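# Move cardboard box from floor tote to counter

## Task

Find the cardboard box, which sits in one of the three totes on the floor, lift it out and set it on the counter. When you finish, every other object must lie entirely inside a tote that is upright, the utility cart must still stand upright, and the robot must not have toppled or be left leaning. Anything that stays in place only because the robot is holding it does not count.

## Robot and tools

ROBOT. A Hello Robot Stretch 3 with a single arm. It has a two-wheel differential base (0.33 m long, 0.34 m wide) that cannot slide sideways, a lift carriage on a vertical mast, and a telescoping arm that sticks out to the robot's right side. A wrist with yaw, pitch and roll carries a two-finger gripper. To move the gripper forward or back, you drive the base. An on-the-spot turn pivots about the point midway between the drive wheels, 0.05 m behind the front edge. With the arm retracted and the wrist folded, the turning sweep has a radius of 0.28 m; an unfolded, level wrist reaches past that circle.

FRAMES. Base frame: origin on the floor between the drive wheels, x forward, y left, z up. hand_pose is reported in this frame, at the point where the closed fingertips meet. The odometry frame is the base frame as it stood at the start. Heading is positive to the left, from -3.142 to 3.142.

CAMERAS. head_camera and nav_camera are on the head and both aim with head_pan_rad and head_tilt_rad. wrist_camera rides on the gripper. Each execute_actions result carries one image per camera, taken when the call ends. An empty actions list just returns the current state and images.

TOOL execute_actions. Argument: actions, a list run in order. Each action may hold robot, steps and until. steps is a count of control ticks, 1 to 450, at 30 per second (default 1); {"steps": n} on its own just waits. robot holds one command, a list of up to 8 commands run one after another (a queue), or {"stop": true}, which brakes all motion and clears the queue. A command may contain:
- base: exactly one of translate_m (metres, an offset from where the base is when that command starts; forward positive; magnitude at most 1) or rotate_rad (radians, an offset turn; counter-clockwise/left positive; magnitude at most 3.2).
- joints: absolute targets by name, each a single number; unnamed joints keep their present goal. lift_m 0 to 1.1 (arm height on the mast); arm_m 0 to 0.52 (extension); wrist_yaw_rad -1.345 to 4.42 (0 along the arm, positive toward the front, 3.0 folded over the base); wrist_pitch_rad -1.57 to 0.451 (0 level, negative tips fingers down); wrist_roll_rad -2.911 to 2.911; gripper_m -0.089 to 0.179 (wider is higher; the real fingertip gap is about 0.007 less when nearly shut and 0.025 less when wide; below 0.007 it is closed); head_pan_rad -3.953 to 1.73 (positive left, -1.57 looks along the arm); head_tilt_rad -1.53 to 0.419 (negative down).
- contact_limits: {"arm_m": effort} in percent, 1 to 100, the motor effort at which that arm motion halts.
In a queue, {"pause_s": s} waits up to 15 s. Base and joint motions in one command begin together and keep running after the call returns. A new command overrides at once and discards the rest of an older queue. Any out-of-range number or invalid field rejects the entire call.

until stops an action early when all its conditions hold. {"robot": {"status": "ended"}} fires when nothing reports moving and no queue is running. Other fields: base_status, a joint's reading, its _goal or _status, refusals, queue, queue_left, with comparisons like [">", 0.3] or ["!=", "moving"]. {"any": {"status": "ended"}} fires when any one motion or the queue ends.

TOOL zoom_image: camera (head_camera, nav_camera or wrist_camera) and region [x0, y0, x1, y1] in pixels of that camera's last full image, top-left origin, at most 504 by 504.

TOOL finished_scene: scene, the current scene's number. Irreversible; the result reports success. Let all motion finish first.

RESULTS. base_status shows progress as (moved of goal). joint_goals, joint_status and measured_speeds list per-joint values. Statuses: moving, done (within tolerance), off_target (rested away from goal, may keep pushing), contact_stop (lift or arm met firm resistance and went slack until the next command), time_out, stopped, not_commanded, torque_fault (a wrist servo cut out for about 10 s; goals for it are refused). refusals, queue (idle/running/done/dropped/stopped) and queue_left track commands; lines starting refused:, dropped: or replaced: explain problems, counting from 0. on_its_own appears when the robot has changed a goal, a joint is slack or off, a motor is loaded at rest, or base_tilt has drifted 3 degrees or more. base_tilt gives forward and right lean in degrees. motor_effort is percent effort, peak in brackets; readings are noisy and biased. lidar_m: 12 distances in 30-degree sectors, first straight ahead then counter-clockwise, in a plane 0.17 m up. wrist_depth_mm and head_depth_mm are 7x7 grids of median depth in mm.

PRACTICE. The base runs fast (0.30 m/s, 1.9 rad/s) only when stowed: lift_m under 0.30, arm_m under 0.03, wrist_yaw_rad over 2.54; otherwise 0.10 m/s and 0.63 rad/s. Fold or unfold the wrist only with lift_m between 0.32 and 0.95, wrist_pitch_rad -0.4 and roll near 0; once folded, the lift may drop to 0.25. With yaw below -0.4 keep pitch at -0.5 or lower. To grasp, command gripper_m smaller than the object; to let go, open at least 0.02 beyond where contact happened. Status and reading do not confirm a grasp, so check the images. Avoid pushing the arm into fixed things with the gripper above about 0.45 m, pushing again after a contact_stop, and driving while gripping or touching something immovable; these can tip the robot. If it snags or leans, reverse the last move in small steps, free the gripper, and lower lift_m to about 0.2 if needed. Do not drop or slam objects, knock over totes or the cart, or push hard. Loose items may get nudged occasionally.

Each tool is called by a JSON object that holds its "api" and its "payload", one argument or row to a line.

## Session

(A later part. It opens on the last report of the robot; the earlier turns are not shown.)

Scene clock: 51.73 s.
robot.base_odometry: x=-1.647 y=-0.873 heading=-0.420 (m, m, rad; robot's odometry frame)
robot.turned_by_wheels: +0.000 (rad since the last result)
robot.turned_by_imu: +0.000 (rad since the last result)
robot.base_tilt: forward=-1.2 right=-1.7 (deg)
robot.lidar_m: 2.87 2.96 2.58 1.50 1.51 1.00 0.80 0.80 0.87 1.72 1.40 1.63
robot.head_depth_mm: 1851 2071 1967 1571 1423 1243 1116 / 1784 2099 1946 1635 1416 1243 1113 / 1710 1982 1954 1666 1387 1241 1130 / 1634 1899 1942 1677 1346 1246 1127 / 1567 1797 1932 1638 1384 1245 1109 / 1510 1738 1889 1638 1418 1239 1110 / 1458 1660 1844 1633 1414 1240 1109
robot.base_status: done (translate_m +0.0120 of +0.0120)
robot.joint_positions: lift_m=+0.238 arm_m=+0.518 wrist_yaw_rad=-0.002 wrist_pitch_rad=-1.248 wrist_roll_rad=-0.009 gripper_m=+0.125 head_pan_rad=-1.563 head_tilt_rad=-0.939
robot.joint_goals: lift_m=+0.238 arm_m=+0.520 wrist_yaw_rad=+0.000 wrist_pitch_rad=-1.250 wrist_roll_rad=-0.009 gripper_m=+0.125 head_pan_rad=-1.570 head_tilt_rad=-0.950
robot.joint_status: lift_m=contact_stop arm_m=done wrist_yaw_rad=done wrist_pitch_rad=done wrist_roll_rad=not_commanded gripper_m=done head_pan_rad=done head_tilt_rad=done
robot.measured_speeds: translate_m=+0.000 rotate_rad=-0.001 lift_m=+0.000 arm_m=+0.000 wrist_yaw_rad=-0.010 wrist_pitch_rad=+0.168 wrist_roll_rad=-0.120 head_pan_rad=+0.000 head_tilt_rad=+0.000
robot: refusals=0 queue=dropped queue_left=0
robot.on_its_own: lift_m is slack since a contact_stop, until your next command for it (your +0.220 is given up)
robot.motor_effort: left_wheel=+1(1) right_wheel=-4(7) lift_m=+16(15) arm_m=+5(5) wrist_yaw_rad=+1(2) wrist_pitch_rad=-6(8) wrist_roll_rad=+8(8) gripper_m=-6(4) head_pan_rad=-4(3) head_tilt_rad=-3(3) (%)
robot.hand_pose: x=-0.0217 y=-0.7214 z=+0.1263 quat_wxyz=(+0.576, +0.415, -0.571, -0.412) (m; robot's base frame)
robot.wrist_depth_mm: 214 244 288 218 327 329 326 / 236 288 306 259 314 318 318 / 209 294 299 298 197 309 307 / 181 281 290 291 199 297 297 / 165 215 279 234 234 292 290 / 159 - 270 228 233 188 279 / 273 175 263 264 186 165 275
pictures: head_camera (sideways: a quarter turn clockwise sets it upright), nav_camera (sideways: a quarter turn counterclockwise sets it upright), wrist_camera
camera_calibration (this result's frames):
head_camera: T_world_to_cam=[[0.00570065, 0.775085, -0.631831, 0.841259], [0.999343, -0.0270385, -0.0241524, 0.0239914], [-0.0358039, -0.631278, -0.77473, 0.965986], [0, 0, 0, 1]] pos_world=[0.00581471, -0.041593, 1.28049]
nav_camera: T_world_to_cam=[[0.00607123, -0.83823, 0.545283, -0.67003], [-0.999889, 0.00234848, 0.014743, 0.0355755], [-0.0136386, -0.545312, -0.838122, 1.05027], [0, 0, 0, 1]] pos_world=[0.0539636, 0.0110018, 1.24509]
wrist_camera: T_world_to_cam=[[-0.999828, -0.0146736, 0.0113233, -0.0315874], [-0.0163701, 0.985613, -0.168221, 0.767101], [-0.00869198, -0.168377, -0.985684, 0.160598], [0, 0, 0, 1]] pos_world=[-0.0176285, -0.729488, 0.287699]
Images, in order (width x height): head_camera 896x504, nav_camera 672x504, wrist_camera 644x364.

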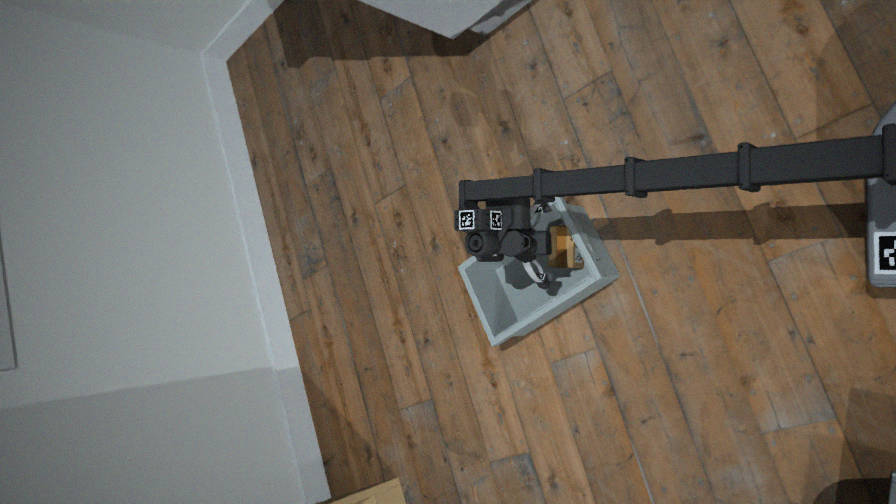

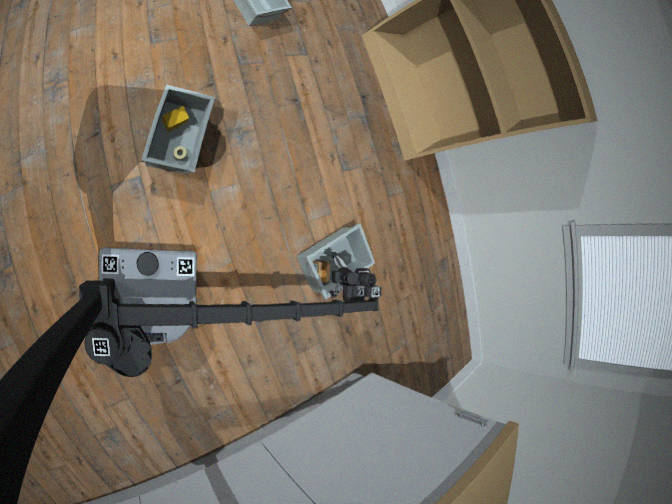

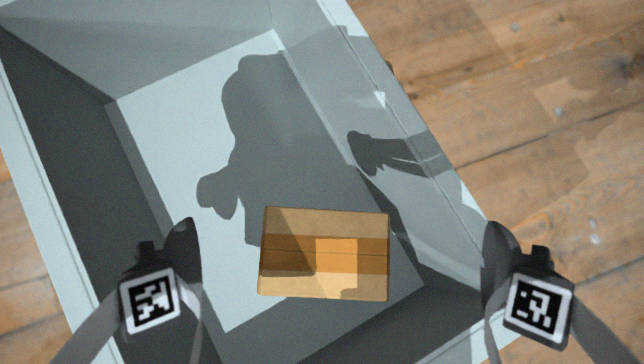

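{"api": "execute_actions", "payload": {
  "actions": [
    {"robot":[{"joints":{"lift_m":0.33}},{"base":{"translate_m":0.015},"joints":{"wrist_pitch_rad":-1.5,"wrist_roll_rad":0,"arm_m":0.52,"gripper_m":0.108}},{"joints":{"lift_m":0.2}}],"steps":450,"until":{"robot":{"status":"ended"}}}
  ]
}}

Scene clock: 56.00 s.
robot.base_odometry: x=-1.634 y=-0.879 heading=-0.420 (m, m, rad; robot's odometry frame)
robot.turned_by_wheels: +0.000 (rad since the last result)
robot.turned_by_imu: +0.000 (rad since the last result)
robot.base_tilt: forward=-1.2 right=-1.8 (deg)
robot.lidar_m: 2.86 2.94 2.60 1.50 1.51 1.01 0.82 0.81 0.89 1.71 1.39 1.62
robot.head_depth_mm: 1862 2128 1945 1605 1420 1251 1113 / 1764 2100 1937 1634 1411 1246 1113 / 1710 2001 1951 1665 1390 1244 1131 / 1636 1891 1943 1678 1368 1250 1128 / 1566 1802 1940 1632 1386 1239 1108 / 1510 1738 1895 1634 1409 1242 1104 / 1460 1650 1833 1638 1410 1238 1116
robot.base_status: done (translate_m +0.0150 of +0.0150)
robot.joint_positions: lift_m=+0.243 arm_m=+0.518 wrist_yaw_rad=-0.003 wrist_pitch_rad=-1.509 wrist_roll_rad=-0.005 gripper_m=+0.108 head_pan_rad=-1.563 head_tilt_rad=-0.939
robot.joint_goals: lift_m=+0.243 arm_m=+0.520 wrist_yaw_rad=+0.000 wrist_pitch_rad=-1.500 wrist_roll_rad=+0.000 gripper_m=+0.108 head_pan_rad=-1.570 head_tilt_rad=-0.950
robot.joint_status: lift_m=contact_stop arm_m=done wrist_yaw_rad=done wrist_pitch_rad=done wrist_roll_rad=done gripper_m=done head_pan_rad=done head_tilt_rad=done
robot.measured_speeds: translate_m=+0.000 rotate_rad=+0.000 lift_m=+0.005 arm_m=+0.000 wrist_yaw_rad=+0.000 wrist_pitch_rad=-0.024 wrist_roll_rad=+0.000 head_pan_rad=+0.000 head_tilt_rad=+0.000
robot: refusals=0 queue=dropped queue_left=0
robot.on_its_own: lift_m is slack since a contact_stop, until your next command for it (your +0.200 is given up)
robot.motor_effort: left_wheel=+2(3) right_wheel=-3(7) lift_m=+10(30) arm_m=+4(5) wrist_yaw_rad=+2(3) wrist_pitch_rad=+6(9) wrist_roll_rad=+3(8) gripper_m=-4(62) head_pan_rad=-3(3) head_tilt_rad=-4(4) (%)
robot.hand_pose: x=-0.0216 y=-0.6546 z=+0.1249 quat_wxyz=(+0.516, +0.485, -0.514, -0.484) (m; robot's base frame)
robot.wrist_depth_mm: 176 274 275 274 200 275 275 / 163 231 277 274 229 171 278 / 282 192 279 230 231 172 280 / 287 176 282 284 248 168 285 / 290 235 263 286 169 286 287 / 292 289 212 172 291 - 292 / 294 296 171 293 295 295 294
pictures: head_camera (sideways: a quarter turn clockwise sets it upright), nav_camera (sideways: a quarter turn counterclockwise sets it upright), wrist_camera
camera_calibration (this result's frames):
head_camera: T_world_to_cam=[[0.00570299, 0.775144, -0.631759, 0.841166], [0.999342, -0.0270398, -0.0241556, 0.0239955], [-0.0358067, -0.631206, -0.774788, 0.966062], [0, 0, 0, 1]] pos_world=[0.00581454, -0.0415911, 1.28049]
nav_camera: T_world_to_cam=[[0.0060686, -0.83828, 0.545206, -0.669929], [-0.999889, 0.00235069, 0.0147439, 0.0355743], [-0.0136411, -0.545235, -0.838172, 1.05033], [0, 0, 0, 1]] pos_world=[0.0539636, 0.0110069, 1.24509]
wrist_camera: T_world_to_cam=[[-0.999915, -0.0113136, 0.00649719, -0.0276725], [-0.0106639, 0.99565, 0.0925642, 0.675098], [-0.00751615, 0.092487, -0.995686, 0.342501], [0, 0, 0, 1]] pos_world=[-0.0178967, -0.704151, 0.278713]
Images, in order (width x height): head_camera 896x504, nav_camera 672x504, wrist_camera 644x364.

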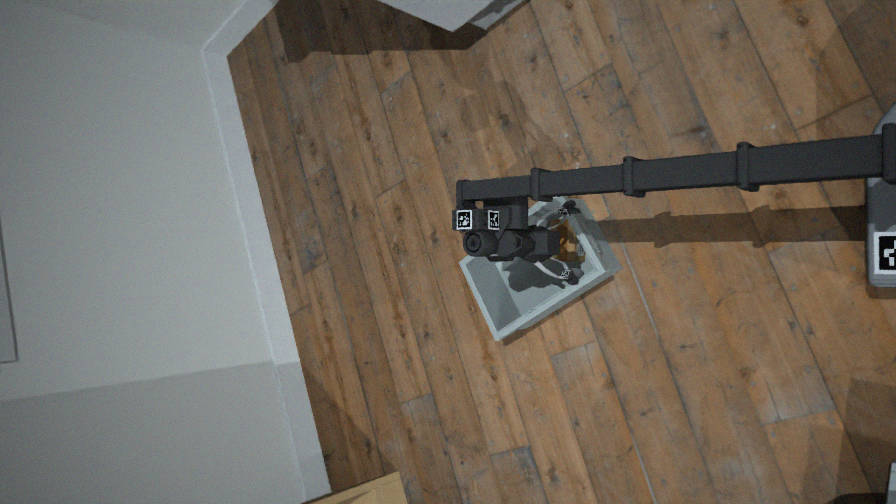

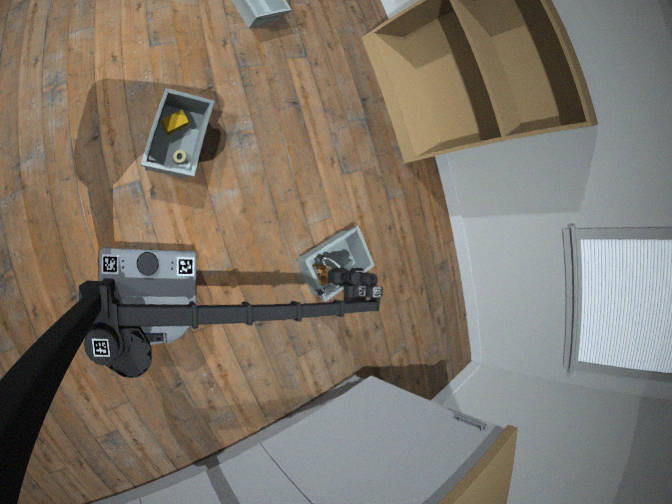

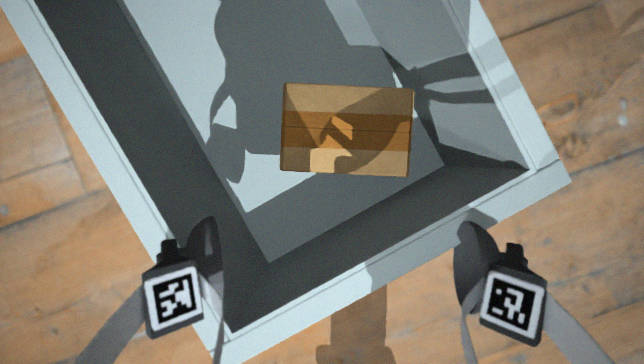

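{"api": "execute_actions", "payload": {
  "actions": [
    {"robot":[{"joints":{"lift_m":0.3}},{"base":{"translate_m":-0.012},"joints":{"wrist_pitch_rad":-1.36,"wrist_roll_rad":0,"gripper_m":0.1}},{"joints":{"lift_m":0.17}}],"steps":450,"until":{"robot":{"status":"ended"}}}
  ]
}}

Scene clock: 59.47 s.
robot.base_odometry: x=-1.644 y=-0.874 heading=-0.420 (m, m, rad; robot's odometry frame)
robot.turned_by_wheels: +0.000 (rad since the last result)
robot.turned_by_imu: +0.000 (rad since the last result)
robot.base_tilt: forward=-1.2 right=-1.9 (deg)
robot.lidar_m: 2.88 2.96 2.58 1.50 1.51 1.00 0.81 0.80 0.87 1.72 1.40 1.62
robot.head_depth_mm: 1855 2098 1946 1572 1416 1246 1116 / 1780 2089 1965 1632 1416 1238 1111 / 1704 1970 1946 1675 1392 1239 1129 / 1637 1904 1958 1678 1351 1249 1126 / 1570 1804 1946 1634 1382 1235 1105 / 1516 1730 1889 1635 1416 1249 1110 / 1458 1662 1828 1639 1412 1244 1111
robot.base_status: done (translate_m -0.0120 of -0.0120)
robot.joint_positions: lift_m=+0.242 arm_m=+0.518 wrist_yaw_rad=-0.002 wrist_pitch_rad=-1.358 wrist_roll_rad=-0.008 gripper_m=+0.100 head_pan_rad=-1.563 head_tilt_rad=-0.939
robot.joint_goals: lift_m=+0.242 arm_m=+0.520 wrist_yaw_rad=+0.000 wrist_pitch_rad=-1.360 wrist_roll_rad=+0.000 gripper_m=+0.100 head_pan_rad=-1.570 head_tilt_rad=-0.950
robot.joint_status: lift_m=contact_stop arm_m=done wrist_yaw_rad=done wrist_pitch_rad=done wrist_roll_rad=done gripper_m=done head_pan_rad=done head_tilt_rad=done
robot.measured_speeds: translate_m=+0.000 rotate_rad=+0.002 lift_m=-0.001 arm_m=+0.000 wrist_yaw_rad=+0.000 wrist_pitch_rad=+0.072 wrist_roll_rad=-0.048 head_pan_rad=+0.000 head_tilt_rad=+0.000
robot: refusals=0 queue=dropped queue_left=0
robot.on_its_own: lift_m is slack since a contact_stop, until your next command for it (your +0.170 is given up)
robot.motor_effort: left_wheel=+3(4) right_wheel=-6(8) lift_m=+15(30) arm_m=+5(5) wrist_yaw_rad=+2(3) wrist_pitch_rad=-3(5) wrist_roll_rad=+6(7) gripper_m=-3(40) head_pan_rad=-3(3) head_tilt_rad=-4(3) (%)
robot.hand_pose: x=-0.0217 y=-0.6934 z=+0.1255 quat_wxyz=(+0.552, +0.445, -0.548, -0.443) (m; robot's base frame)
robot.wrist_depth_mm: 233 281 298 263 302 303 301 / 209 294 295 294 192 298 297 / 182 276 293 292 196 296 293 / 173 230 288 238 237 291 289 / 287 192 283 236 256 175 287 / 283 168 280 283 193 - 286 / 282 168 223 187 166 279 282
pictures: head_camera (sideways: a quarter turn clockwise sets it upright), nav_camera (sideways: a quarter turn counterclockwise sets it upright), wrist_camera
camera_calibration (this result's frames):
head_camera: T_world_to_cam=[[0.00570061, 0.775216, -0.63167, 0.841049], [0.999343, -0.0270347, -0.0241595, 0.0240007], [-0.0358058, -0.631117, -0.774861, 0.966156], [0, 0, 0, 1]] pos_world=[0.00581463, -0.0415886, 1.28048]
nav_camera: T_world_to_cam=[[0.00607106, -0.838343, 0.545109, -0.669804], [-0.999889, 0.00234661, 0.014745, 0.0355728], [-0.0136405, -0.545138, -0.838235, 1.05042], [0, 0, 0, 1]] pos_world=[0.0539635, 0.0110135, 1.24509]
wrist_camera: T_world_to_cam=[[-0.999854, -0.0143033, 0.00931757, -0.0306414], [-0.0148244, 0.998178, -0.0584823, 0.73436], [-0.0084641, -0.0586119, -0.998245, 0.242241], [0, 0, 0, 1]] pos_world=[-0.0177002, -0.719263, 0.285048]
Images, in order (width x height): head_camera 896x504, nav_camera 672x504, wrist_camera 644x364.

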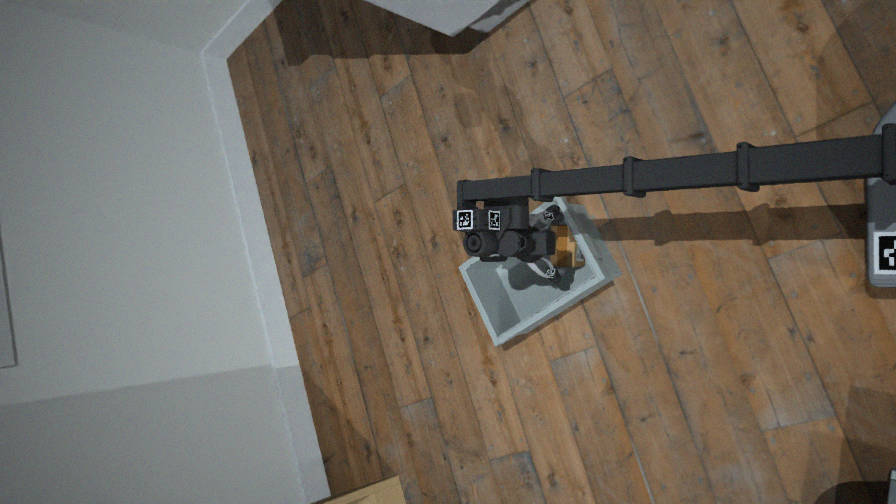

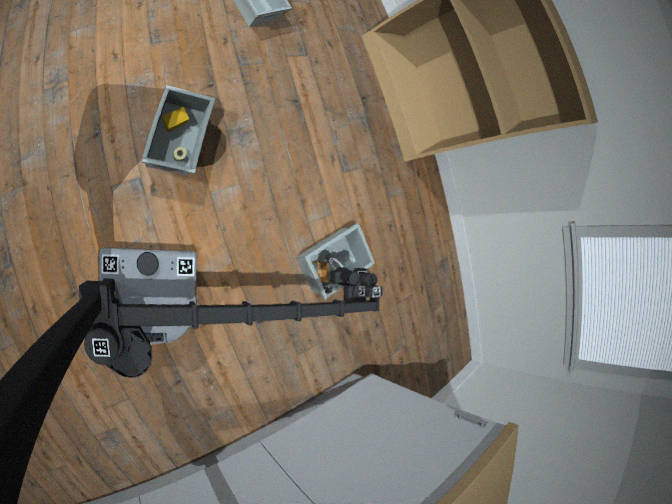

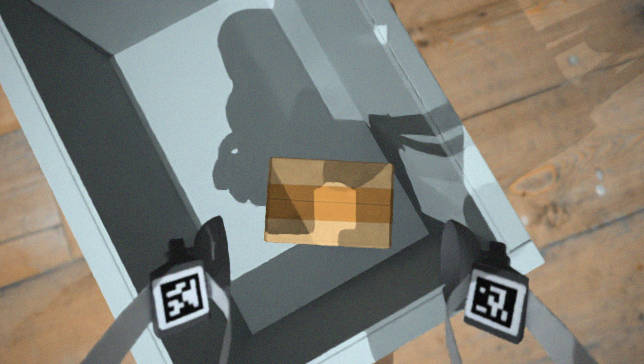

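{"api": "execute_actions", "payload": {
  "actions": [
    {"robot":[{"joints":{"lift_m":0.3}},{"base":{"translate_m":0.022},"joints":{"wrist_pitch_rad":-1.33,"wrist_roll_rad":0,"gripper_m":0.105}},{"joints":{"lift_m":0.17}}],"steps":450,"until":{"robot":{"status":"ended"}}}
  ]
}}

Scene clock: 63.80 s.
robot.base_odometry: x=-1.624 y=-0.883 heading=-0.420 (m, m, rad; robot's odometry frame)
robot.turned_by_wheels: +0.000 (rad since the last result)
robot.turned_by_imu: -0.002 (rad since the last result)
robot.base_tilt: forward=-1.2 right=-1.7 (deg)
robot.lidar_m: 2.86 2.93 2.61 1.50 1.51 1.03 0.83 0.82 0.90 1.71 1.65 1.61
robot.head_depth_mm: 1859 2095 1949 1606 1418 1245 1112 / 1761 2097 1936 1631 1416 1246 1111 / 1680 1975 1950 1637 1396 1238 1127 / 1630 1902 1945 1637 1362 1244 1129 / 1564 1794 1945 1630 1417 1241 1106 / 1506 1715 1892 1625 1406 1238 1108 / 1448 1658 1851 1628 1417 1244 1111
robot.base_status: done (translate_m +0.0220 of +0.0220)
robot.joint_positions: lift_m=+0.179 arm_m=+0.518 wrist_yaw_rad=-0.002 wrist_pitch_rad=-1.336 wrist_roll_rad=-0.006 gripper_m=+0.105 head_pan_rad=-1.563 head_tilt_rad=-0.940
robot.joint_goals: lift_m=+0.179 arm_m=+0.520 wrist_yaw_rad=+0.000 wrist_pitch_rad=-1.330 wrist_roll_rad=+0.000 gripper_m=+0.105 head_pan_rad=-1.570 head_tilt_rad=-0.950
robot.joint_status: lift_m=contact_stop arm_m=done wrist_yaw_rad=done wrist_pitch_rad=done wrist_roll_rad=done gripper_m=done head_pan_rad=done head_tilt_rad=done
robot.measured_speeds: translate_m=+0.000 rotate_rad=-0.002 lift_m=+0.000 arm_m=+0.000 wrist_yaw_rad=-0.030 wrist_pitch_rad=+0.000 wrist_roll_rad=+0.000 head_pan_rad=+0.000 head_tilt_rad=+0.000
robot: refusals=0 queue=dropped queue_left=0
robot.on_its_own: lift_m is slack since a contact_stop, until your next command for it (your +0.170 is given up)
robot.motor_effort: left_wheel=-1(5) right_wheel=+0(8) lift_m=+17(29) arm_m=+3(4) wrist_yaw_rad=+2(2) wrist_pitch_rad=+3(13) wrist_roll_rad=+3(5) gripper_m=-5(34) head_pan_rad=-4(3) head_tilt_rad=-3(3) (%)
robot.hand_pose: x=-0.0217 y=-0.6993 z=+0.0632 quat_wxyz=(+0.556, +0.439, -0.554, -0.438) (m; robot's base frame)
robot.wrist_depth_mm: 211 236 236 236 168 115 240 / 179 233 232 233 197 128 235 / 154 228 230 229 228 143 111 / 139 196 224 167 171 164 113 / 124 161 222 164 169 175 125 / 111 133 219 218 208 - 125 / 104 130 211 215 167 123 104
pictures: head_camera (sideways: a quarter turn clockwise sets it upright), nav_camera (sideways: a quarter turn counterclockwise sets it upright), wrist_camera
camera_calibration (this result's frames):
head_camera: T_world_to_cam=[[0.00570771, 0.775661, -0.631124, 0.840338], [0.999342, -0.027031, -0.0241837, 0.0240321], [-0.0358183, -0.630571, -0.775305, 0.966733], [0, 0, 0, 1]] pos_world=[0.00581396, -0.0415735, 1.28045]
nav_camera: T_world_to_cam=[[0.00606267, -0.838726, 0.544519, -0.669035], [-0.999888, 0.00234958, 0.0147518, 0.035564], [-0.0136521, -0.544548, -0.838619, 1.05091], [0, 0, 0, 1]] pos_world=[0.0539634, 0.0110529, 1.24509]
wrist_camera: T_world_to_cam=[[-0.999888, -0.0118577, 0.00910334, -0.0284274], [-0.0125564, 0.996637, -0.0809792, 0.736958], [-0.0081125, -0.0810844, -0.996674, 0.163906], [0, 0, 0, 1]] pos_world=[-0.017841, -0.721526, 0.223298]
Images, in order (width x height): head_camera 896x504, nav_camera 672x504, wrist_camera 644x364.

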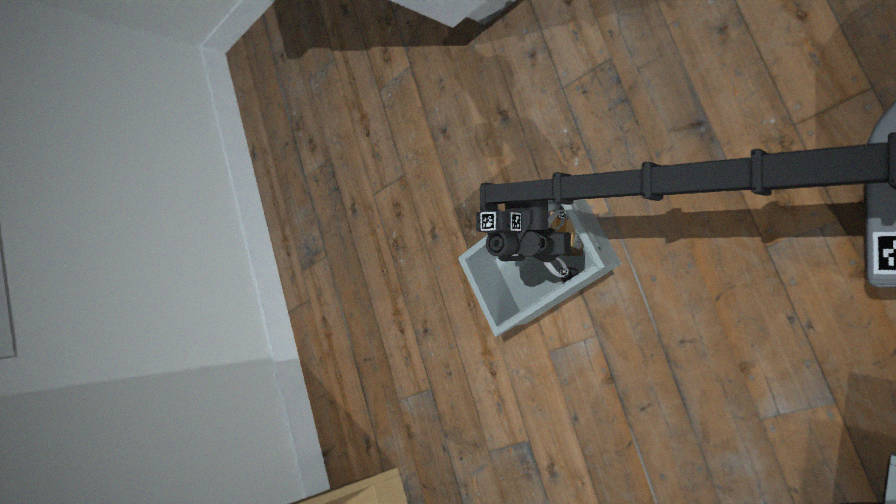

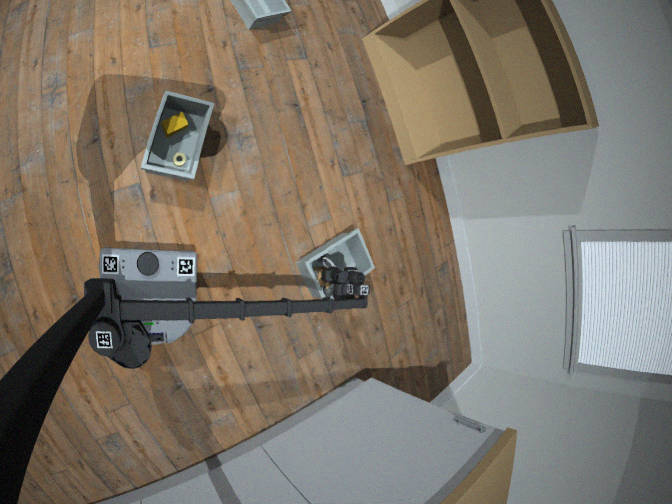

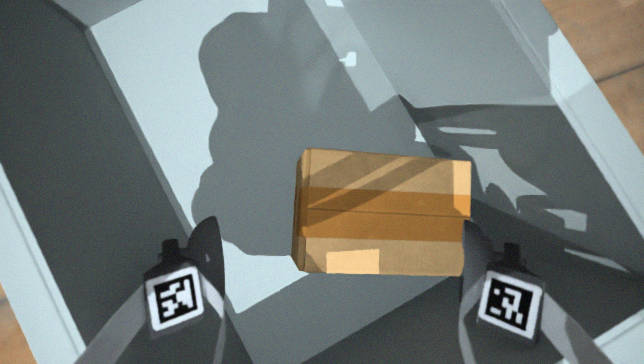

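{"api": "execute_actions", "payload": {
  "actions": [
    {"robot":[{"joints":{"lift_m":0.2}},{"base":{"translate_m":-0.011}},{"joints":{"lift_m":0.15}},{"joints":{"gripper_m":0.04}},{"pause_s":1}],"steps":450,"until":{"robot":{"status":"ended"}}},
    {"robot":{"joints":{"gripper_m":0.04}},"steps":40},
    {"robot":{"joints":{"lift_m":0.4}},"steps":200,"until":{"robot":{"status":"ended"}}}
  ]
}}

Scene clock: 73.47 s.
robot.base_odometry: x=-1.634 y=-0.879 heading=-0.420 (m, m, rad; robot's odometry frame)
robot.turned_by_wheels: +0.000 (rad since the last result)
robot.turned_by_imu: -0.002 (rad since the last result)
robot.base_tilt: forward=-1.1 right=-1.7 (deg)
robot.lidar_m: 2.86 2.94 2.59 1.50 1.51 1.01 0.82 0.81 0.89 1.71 1.39 1.61
robot.head_depth_mm: 1854 2095 1945 1607 1414 1240 1108 / 1769 2089 1945 1622 1412 1243 1112 / 1701 1959 1936 1623 1381 1244 1128 / 1638 1885 1933 1673 1361 1240 1130 / 1567 1808 1936 1630 1382 1241 1108 / 1513 1731 1882 1636 1410 1240 1111 / 1449 1651 1818 1634 1416 1238 1109
robot.base_status: done (translate_m -0.0110 of -0.0110)
robot.joint_positions: lift_m=+0.400 arm_m=+0.518 wrist_yaw_rad=+0.000 wrist_pitch_rad=-1.331 wrist_roll_rad=-0.006 gripper_m=+0.050 head_pan_rad=-1.563 head_tilt_rad=-0.940
robot.joint_goals: lift_m=+0.400 arm_m=+0.520 wrist_yaw_rad=+0.000 wrist_pitch_rad=-1.330 wrist_roll_rad=+0.000 gripper_m=+0.049 head_pan_rad=-1.570 head_tilt_rad=-0.950
robot.joint_status: lift_m=done arm_m=done wrist_yaw_rad=done wrist_pitch_rad=done wrist_roll_rad=done gripper_m=done head_pan_rad=done head_tilt_rad=done
robot.measured_speeds: translate_m=+0.000 rotate_rad=+0.000 lift_m=+0.000 arm_m=+0.000 wrist_yaw_rad=+0.000 wrist_pitch_rad=+0.000 wrist_roll_rad=+0.000 head_pan_rad=+0.000 head_tilt_rad=+0.000
robot: refusals=0 queue=done queue_left=0
robot.on_its_own: gripper_m is held at +0.049, not at your +0.040, by its stall guard, which is not easing now
robot.motor_effort: left_wheel=+0(2) right_wheel=-1(6) lift_m=+29(29) arm_m=+3(3) wrist_yaw_rad=+1(2) wrist_pitch_rad=+1(8) wrist_roll_rad=+3(4) gripper_m=-19(93) head_pan_rad=-4(3) head_tilt_rad=-3(3) (%)
robot.hand_pose: x=-0.0216 y=-0.7005 z=+0.2838 quat_wxyz=(+0.558, +0.438, -0.554, -0.436) (m; robot's base frame)
robot.wrist_depth_mm: 469 466 376 464 464 466 469 / 462 453 411 449 459 464 457 / 449 449 446 431 455 453 450 / 447 450 325 146 148 446 442 / 438 440 143 143 145 435 436 / 431 428 317 317 142 432 429 / 426 426 422 425 424 425 428
pictures: head_camera (sideways: a quarter turn clockwise sets it upright), nav_camera (sideways: a quarter turn counterclockwise sets it upright), wrist_camera
camera_calibration (this result's frames):
head_camera: T_world_to_cam=[[0.00570817, 0.775661, -0.631124, 0.840338], [0.999342, -0.0270316, -0.0241837, 0.0240321], [-0.0358186, -0.630571, -0.775305, 0.966733], [0, 0, 0, 1]] pos_world=[0.00581394, -0.0415735, 1.28045]
nav_camera: T_world_to_cam=[[0.00606217, -0.838726, 0.544519, -0.669035], [-0.999888, 0.00235017, 0.0147518, 0.035564], [-0.0136524, -0.544548, -0.838619, 1.05091], [0, 0, 0, 1]] pos_world=[0.0539634, 0.0110529, 1.24509]
wrist_camera: T_world_to_cam=[[-0.999862, -0.0138437, 0.00918707, -0.0317932], [-0.0145809, 0.996212, -0.0857312, 0.757039], [-0.00796543, -0.0858533, -0.996276, 0.380171], [0, 0, 0, 1]] pos_world=[-0.0177223, -0.721972, 0.443949]
Images, in order (width x height): head_camera 896x504, nav_camera 672x504, wrist_camera 644x364.

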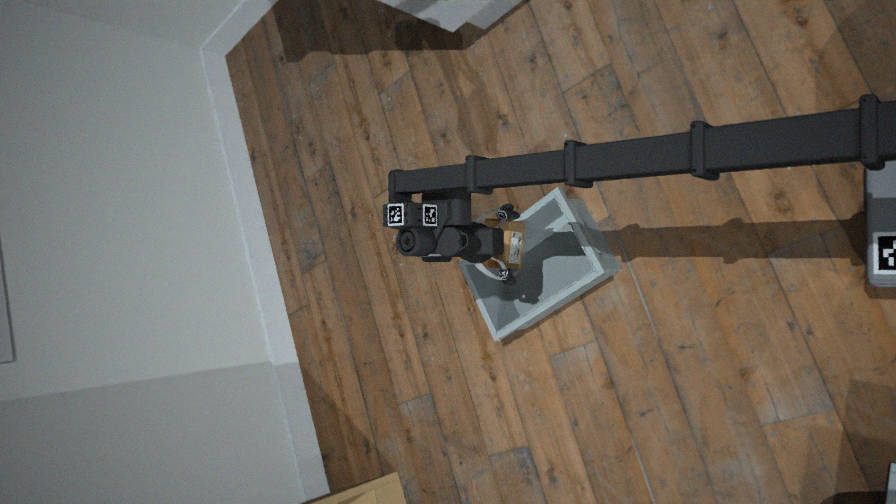

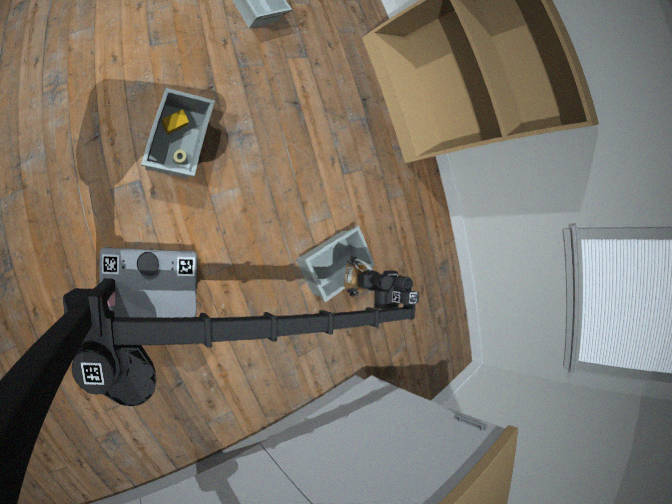

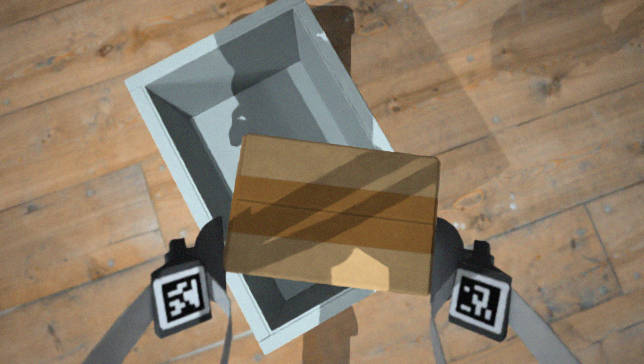

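{"api": "execute_actions", "payload": {
  "actions": [
    {"robot":[{"joints":{"lift_m":1.08,"arm_m":0.05}},{"base":{"rotate_rad":-1.15},"joints":{"head_tilt_rad":-0.5,"arm_m":0.05}}],"steps":450,"until":{"robot":{"status":"ended"}}}
  ]
}}

Scene clock: 83.50 s.
robot.base_odometry: x=-1.634 y=-0.879 heading=-1.570 (m, m, rad; robot's odometry frame)
robot.turned_by_wheels: -1.150 (rad since the last result)
robot.turned_by_imu: -1.163 (rad since the last result)
robot.base_tilt: forward=-1.0 right=-1.9 (deg)
robot.lidar_m: 1.66 1.61 2.53 2.93 2.81 1.51 1.50 1.11 0.83 0.81 0.85 1.75
robot.head_depth_mm: 1164 - - - - 1033 1157 / 1193 1258 - - - - - / 1190 1258 - - - - - / 1192 1271 1350 884 955 - 318 / 1202 1302 1351 887 940 1056 1168 / 1207 1297 1369 888 945 1056 1244 / 1208 1306 1365 896 953 1061 1239
robot.base_status: done (rotate_rad -1.1499 of -1.1500)
robot.joint_positions: lift_m=+1.080 arm_m=+0.050 wrist_yaw_rad=+0.000 wrist_pitch_rad=-1.332 wrist_roll_rad=-0.005 gripper_m=+0.050 head_pan_rad=-1.563 head_tilt_rad=-0.507
robot.joint_goals: lift_m=+1.080 arm_m=+0.050 wrist_yaw_rad=+0.000 wrist_pitch_rad=-1.330 wrist_roll_rad=+0.000 gripper_m=+0.049 head_pan_rad=-1.570 head_tilt_rad=-0.500
robot.joint_status: lift_m=done arm_m=done wrist_yaw_rad=done wrist_pitch_rad=done wrist_roll_rad=done gripper_m=done head_pan_rad=done head_tilt_rad=done
robot.measured_speeds: translate_m=+0.000 rotate_rad=+0.000 lift_m=+0.000 arm_m=+0.000 wrist_yaw_rad=+0.000 wrist_pitch_rad=+0.000 wrist_roll_rad=+0.000 head_pan_rad=+0.000 head_tilt_rad=+0.000
robot: refusals=0 queue=done queue_left=0
robot.on_its_own: gripper_m is held at +0.049, not at your +0.040, by its stall guard, which is not easing now
robot.motor_effort: left_wheel=+1(5) right_wheel=-3(7) lift_m=+28(31) arm_m=-3(4) wrist_yaw_rad=+1(1) wrist_pitch_rad=+1(1) wrist_roll_rad=+3(3) gripper_m=-18(19) head_pan_rad=-4(3) head_tilt_rad=+3(21) (%)
robot.hand_pose: x=-0.0216 y=-0.2325 z=+0.9637 quat_wxyz=(+0.557, +0.438, -0.554, -0.436) (m; robot's base frame)
robot.wrist_depth_mm: - - - 973 945 882 864 / - - - - - - - / - - - - - - - / - - - 146 148 - - / - - 143 143 144 - - / - - - 141 142 - - / - - - - - - -
pictures: head_camera (sideways: a quarter turn clockwise sets it upright), nav_camera (sideways: a quarter turn counterclockwise sets it upright), wrist_camera
camera_calibration (this result's frames):
head_camera: T_world_to_cam=[[0.00816949, 0.439514, -0.898199, 1.18846], [0.999393, -0.0340142, -0.00755419, 0.00239113], [-0.0338716, -0.897592, -0.439525, 0.52992], [0, 0, 0, 1]] pos_world=[0.00585048, -0.0466116, 1.30041]
nav_camera: T_world_to_cam=[[0.00382328, -0.533076, 0.846059, -1.06199], [-0.999927, 0.00765213, 0.00933997, 0.042603], [-0.0114531, -0.846033, -0.533008, 0.653422], [0, 0, 0, 1]] pos_world=[0.0541438, -0.0136306, 1.24639]
wrist_camera: T_world_to_cam=[[-0.999876, -0.0129235, 0.00894701, -0.0311157], [-0.0136354, 0.996313, -0.0846982, 0.348106], [-0.00781943, -0.0848098, -0.996366, 1.09812], [0, 0, 0, 1]] pos_world=[-0.0177786, -0.254093, 1.1239]
Images, in order (width x height): head_camera 896x504, nav_camera 672x504, wrist_camera 644x364.

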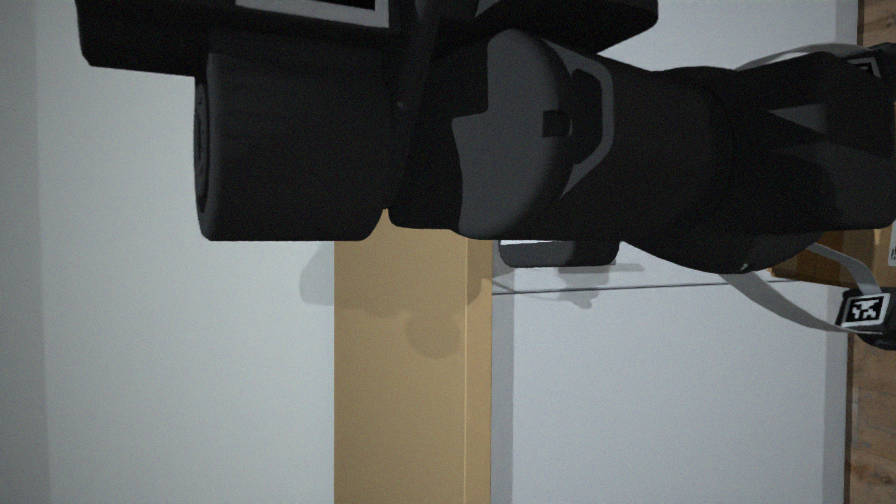

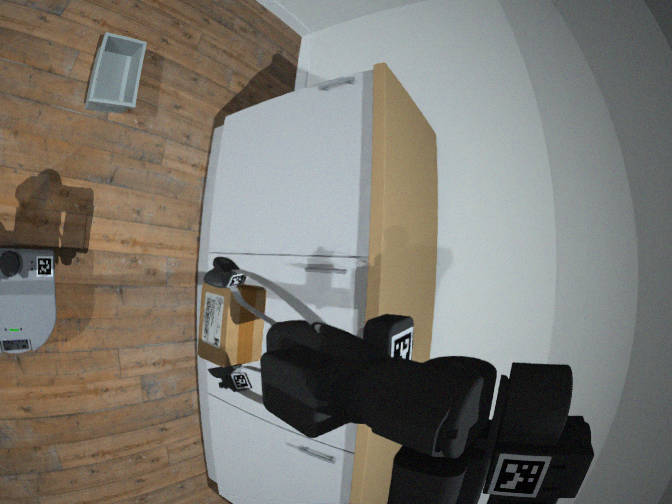

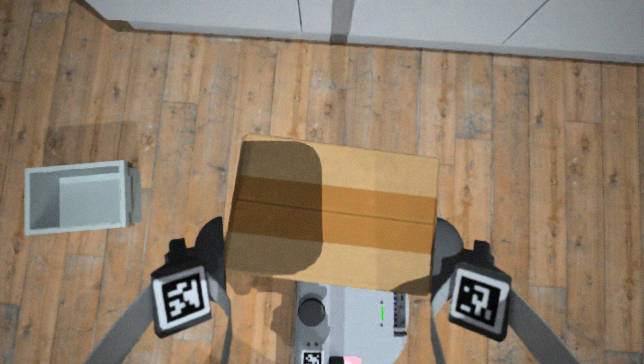

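{"api": "execute_actions", "payload": {
  "actions": [
    {"robot":[{"base":{"rotate_rad":0.6},"joints":{"lift_m":1.1}},{"base":{"translate_m":-0.5}},{"base":{"rotate_rad":-0.6}},{"joints":{"arm_m":0.52}}],"steps":450,"until":{"robot":{"status":"ended"}}},
    {"steps":300,"until":{"robot":{"status":"ended"}}}
  ]
}}

Scene clock: 98.30 s.
robot.base_odometry: x=-1.917 y=-0.467 heading=-1.570 (m, m, rad; robot's odometry frame)
robot.turned_by_wheels: +0.000 (rad since the last result)
robot.turned_by_imu: -0.003 (rad since the last result)
robot.base_tilt: forward=-1.1 right=-1.8 (deg)
robot.lidar_m: 1.82 2.12 3.14 3.20 2.27 1.17 1.68 0.69 0.52 0.51 0.54 0.76
robot.head_depth_mm: 910 1011 1083 877 627 618 706 / 920 1012 1088 876 629 629 711 / 922 - 1094 812 629 632 717 / 933 1008 1113 756 632 635 722 / 937 1010 1102 885 631 640 725 / 943 1018 1107 887 633 643 731 / 946 1020 1114 890 637 648 734
robot.base_status: done (rotate_rad -0.5999 of -0.6000)
robot.joint_positions: lift_m=+1.100 arm_m=+0.518 wrist_yaw_rad=+0.000 wrist_pitch_rad=-1.332 wrist_roll_rad=-0.003 gripper_m=+0.050 head_pan_rad=-1.563 head_tilt_rad=-0.507
robot.joint_goals: lift_m=+1.100 arm_m=+0.520 wrist_yaw_rad=+0.000 wrist_pitch_rad=-1.330 wrist_roll_rad=+0.000 gripper_m=+0.049 head_pan_rad=-1.570 head_tilt_rad=-0.500
robot.joint_status: lift_m=done arm_m=done wrist_yaw_rad=done wrist_pitch_rad=done wrist_roll_rad=done gripper_m=done head_pan_rad=done head_tilt_rad=done
robot.measured_speeds: translate_m=+0.000 rotate_rad=+0.000 lift_m=+0.000 arm_m=+0.000 wrist_yaw_rad=+0.000 wrist_pitch_rad=+0.000 wrist_roll_rad=+0.000 head_pan_rad=+0.000 head_tilt_rad=+0.000
robot: refusals=0 queue=done queue_left=0
robot.on_its_own: gripper_m is held at +0.049, not at your +0.040, by its stall guard, which is not easing now
robot.motor_effort: left_wheel=+1(4) right_wheel=-3(6) lift_m=+28(29) arm_m=+5(5) wrist_yaw_rad=+0(0) wrist_pitch_rad=+1(1) wrist_roll_rad=+2(3) gripper_m=-20(19) head_pan_rad=-3(3) head_tilt_rad=+2(3) (%)
robot.hand_pose: x=-0.0216 y=-0.7001 z=+0.9837 quat_wxyz=(+0.557, +0.438, -0.555, -0.437) (m; robot's base frame)
robot.wrist_depth_mm: 250 248 249 249 248 248 247 / 244 244 245 246 244 244 244 / 241 241 241 240 241 241 240 / 238 237 236 146 148 238 236 / 235 232 143 143 145 234 233 / 230 229 229 227 142 230 229 / 226 226 228 227 226 226 226
pictures: head_camera (sideways: a quarter turn clockwise sets it upright), nav_camera (sideways: a quarter turn counterclockwise sets it upright), wrist_camera
camera_calibration (this result's frames):
head_camera: T_world_to_cam=[[0.00817045, 0.43939, -0.898259, 1.18854], [0.999393, -0.0340153, -0.00754848, 0.0023837], [-0.0338713, -0.897652, -0.439401, 0.529759], [0, 0, 0, 1]] pos_world=[0.00585047, -0.0466118, 1.30041]
nav_camera: T_world_to_cam=[[0.00382236, -0.532959, 0.846132, -1.06209], [-0.999927, 0.00765354, 0.00933791, 0.0426056], [-0.0114526, -0.846106, -0.532891, 0.65327], [0, 0, 0, 1]] pos_world=[0.0541439, -0.0136382, 1.24639]
wrist_camera: T_world_to_cam=[[-0.999898, -0.0114303, 0.00858429, -0.0359367], [-0.0121165, 0.996335, -0.0846731, 0.815745], [-0.00758499, -0.0847684, -0.996372, 1.07843], [0, 0, 0, 1]] pos_world=[-0.0178691, -0.72175, 1.1439]
Images, in order (width x height): head_camera 896x504, nav_camera 672x504, wrist_camera 644x364.

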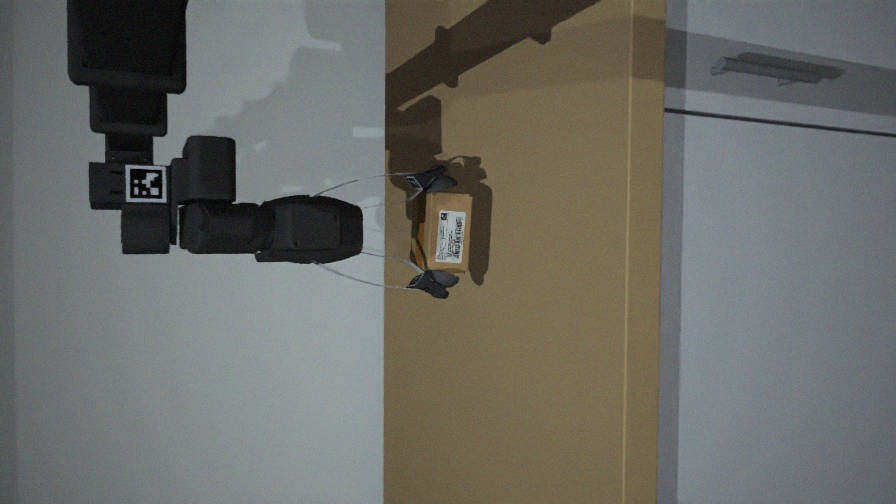

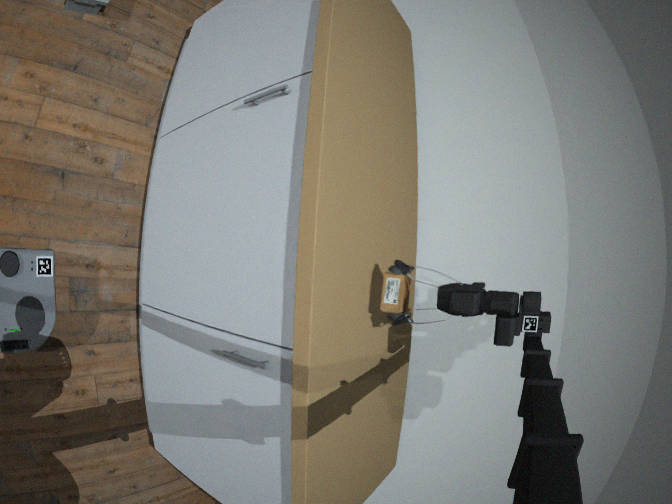

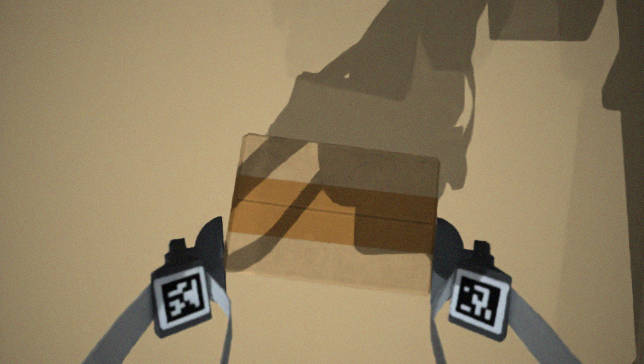

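{"api": "execute_actions", "payload": {
  "actions": [
    {"robot":[{"joints":{"arm_m":0.45}},{"joints":{"lift_m":1.063}},{"joints":{"gripper_m":0.13}},{"pause_s":0.5},{"joints":{"lift_m":1.1}},{"joints":{"arm_m":0.05}}],"steps":450,"until":{"robot":{"status":"ended"}}}
  ]
}}

Scene clock: 107.90 s.
robot.base_odometry: x=-1.917 y=-0.467 heading=-1.570 (m, m, rad; robot's odometry frame)
robot.turned_by_wheels: +0.000 (rad since the last result)
robot.turned_by_imu: -0.002 (rad since the last result)
robot.base_tilt: forward=-1.2 right=-1.8 (deg)
robot.lidar_m: 1.83 2.11 3.15 3.21 2.27 1.17 1.67 0.69 0.52 0.51 0.54 0.76
robot.head_depth_mm: - - - - 604 616 693 / 920 - - - - - 741 / 922 - - - - - 752 / 932 1013 1098 937 630 - 735 / 937 1021 1102 888 631 629 713 / 946 1021 1109 884 634 642 718 / 949 1021 1119 889 636 647 734
robot.base_status: done (rotate_rad -0.5999 of -0.6000)
robot.joint_positions: lift_m=+1.100 arm_m=+0.050 wrist_yaw_rad=+0.000 wrist_pitch_rad=-1.332 wrist_roll_rad=-0.003 gripper_m=+0.130 head_pan_rad=-1.563 head_tilt_rad=-0.507
robot.joint_goals: lift_m=+1.100 arm_m=+0.050 wrist_yaw_rad=+0.000 wrist_pitch_rad=-1.330 wrist_roll_rad=+0.000 gripper_m=+0.130 head_pan_rad=-1.570 head_tilt_rad=-0.500
robot.joint_status: lift_m=done arm_m=done wrist_yaw_rad=done wrist_pitch_rad=done wrist_roll_rad=done gripper_m=done head_pan_rad=done head_tilt_rad=done
robot.measured_speeds: translate_m=+0.000 rotate_rad=+0.000 lift_m=+0.000 arm_m=+0.000 wrist_yaw_rad=+0.000 wrist_pitch_rad=+0.000 wrist_roll_rad=+0.000 head_pan_rad=+0.000 head_tilt_rad=+0.000
robot: refusals=0 queue=done queue_left=0
robot.motor_effort: left_wheel=+2(1) right_wheel=-2(3) lift_m=+28(27) arm_m=-4(5) wrist_yaw_rad=+0(1) wrist_pitch_rad=+1(2) wrist_roll_rad=+2(2) gripper_m=+1(83) head_pan_rad=-4(4) head_tilt_rad=+3(2) (%)
robot.hand_pose: x=-0.0216 y=-0.2324 z=+0.9837 quat_wxyz=(+0.557, +0.438, -0.555, -0.437) (m; robot's base frame)
robot.wrist_depth_mm: 486 473 465 447 430 415 400 / 703 663 649 613 583 558 533 / - - - 949 903 826 792 / - - - - - - - / - - - - - - - / - - - - - - - / - - - - - - -
pictures: head_camera (sideways: a quarter turn clockwise sets it upright), nav_camera (sideways: a quarter turn counterclockwise sets it upright), wrist_camera
camera_calibration (this result's frames):
head_camera: T_world_to_cam=[[0.00817138, 0.439269, -0.898318, 1.18862], [0.999393, -0.0340164, -0.00754294, 0.00237649], [-0.033871, -0.897711, -0.43928, 0.529603], [0, 0, 0, 1]] pos_world=[0.00585047, -0.046612, 1.30042]
nav_camera: T_world_to_cam=[[0.00382147, -0.532846, 0.846204, -1.06218], [-0.999927, 0.00765491, 0.0093359, 0.0426083], [-0.0114522, -0.846178, -0.532778, 0.653122], [0, 0, 0, 1]] pos_world=[0.0541439, -0.0136457, 1.24639]
wrist_camera: T_world_to_cam=[[-0.999898, -0.0114291, 0.00858328, -0.03059], [-0.0121146, 0.996342, -0.0845879, 0.349708], [-0.00758512, -0.0846832, -0.996379, 1.11812], [0, 0, 0, 1]] pos_world=[-0.0178692, -0.254092, 1.14392]
Images, in order (width x height): head_camera 896x504, nav_camera 672x504, wrist_camera 644x364.

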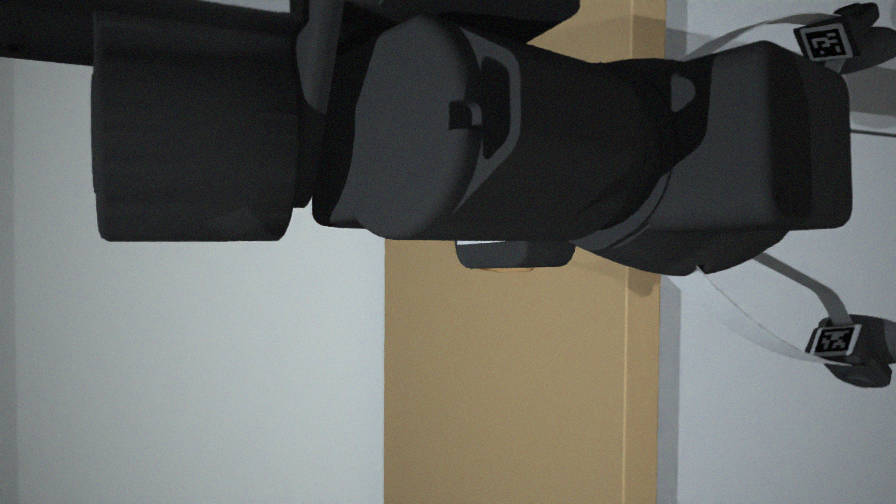

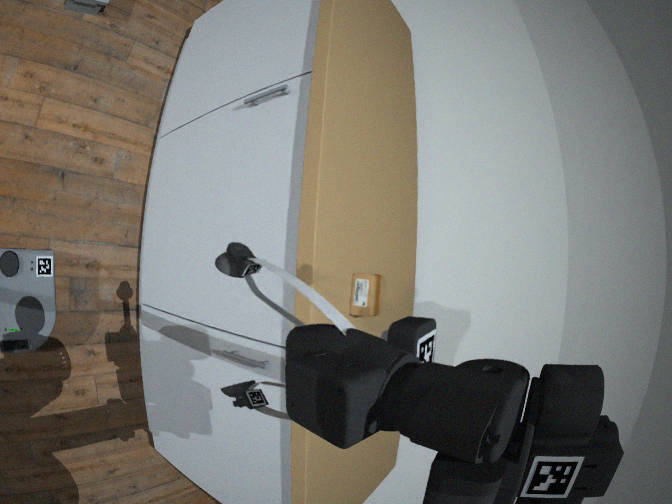

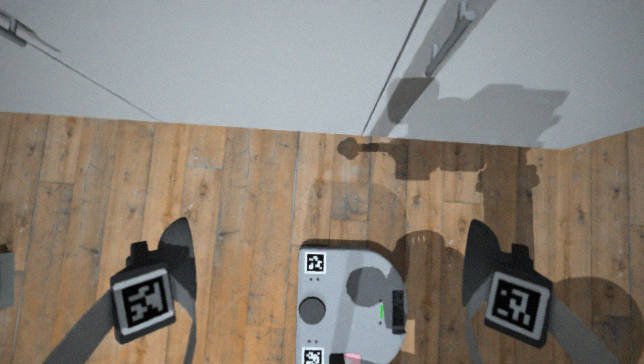

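Placed; no stray floor objects seen.

{"api": "finished_scene", "payload": {
  "scene": 1
}}

The scene is finished: the task was done.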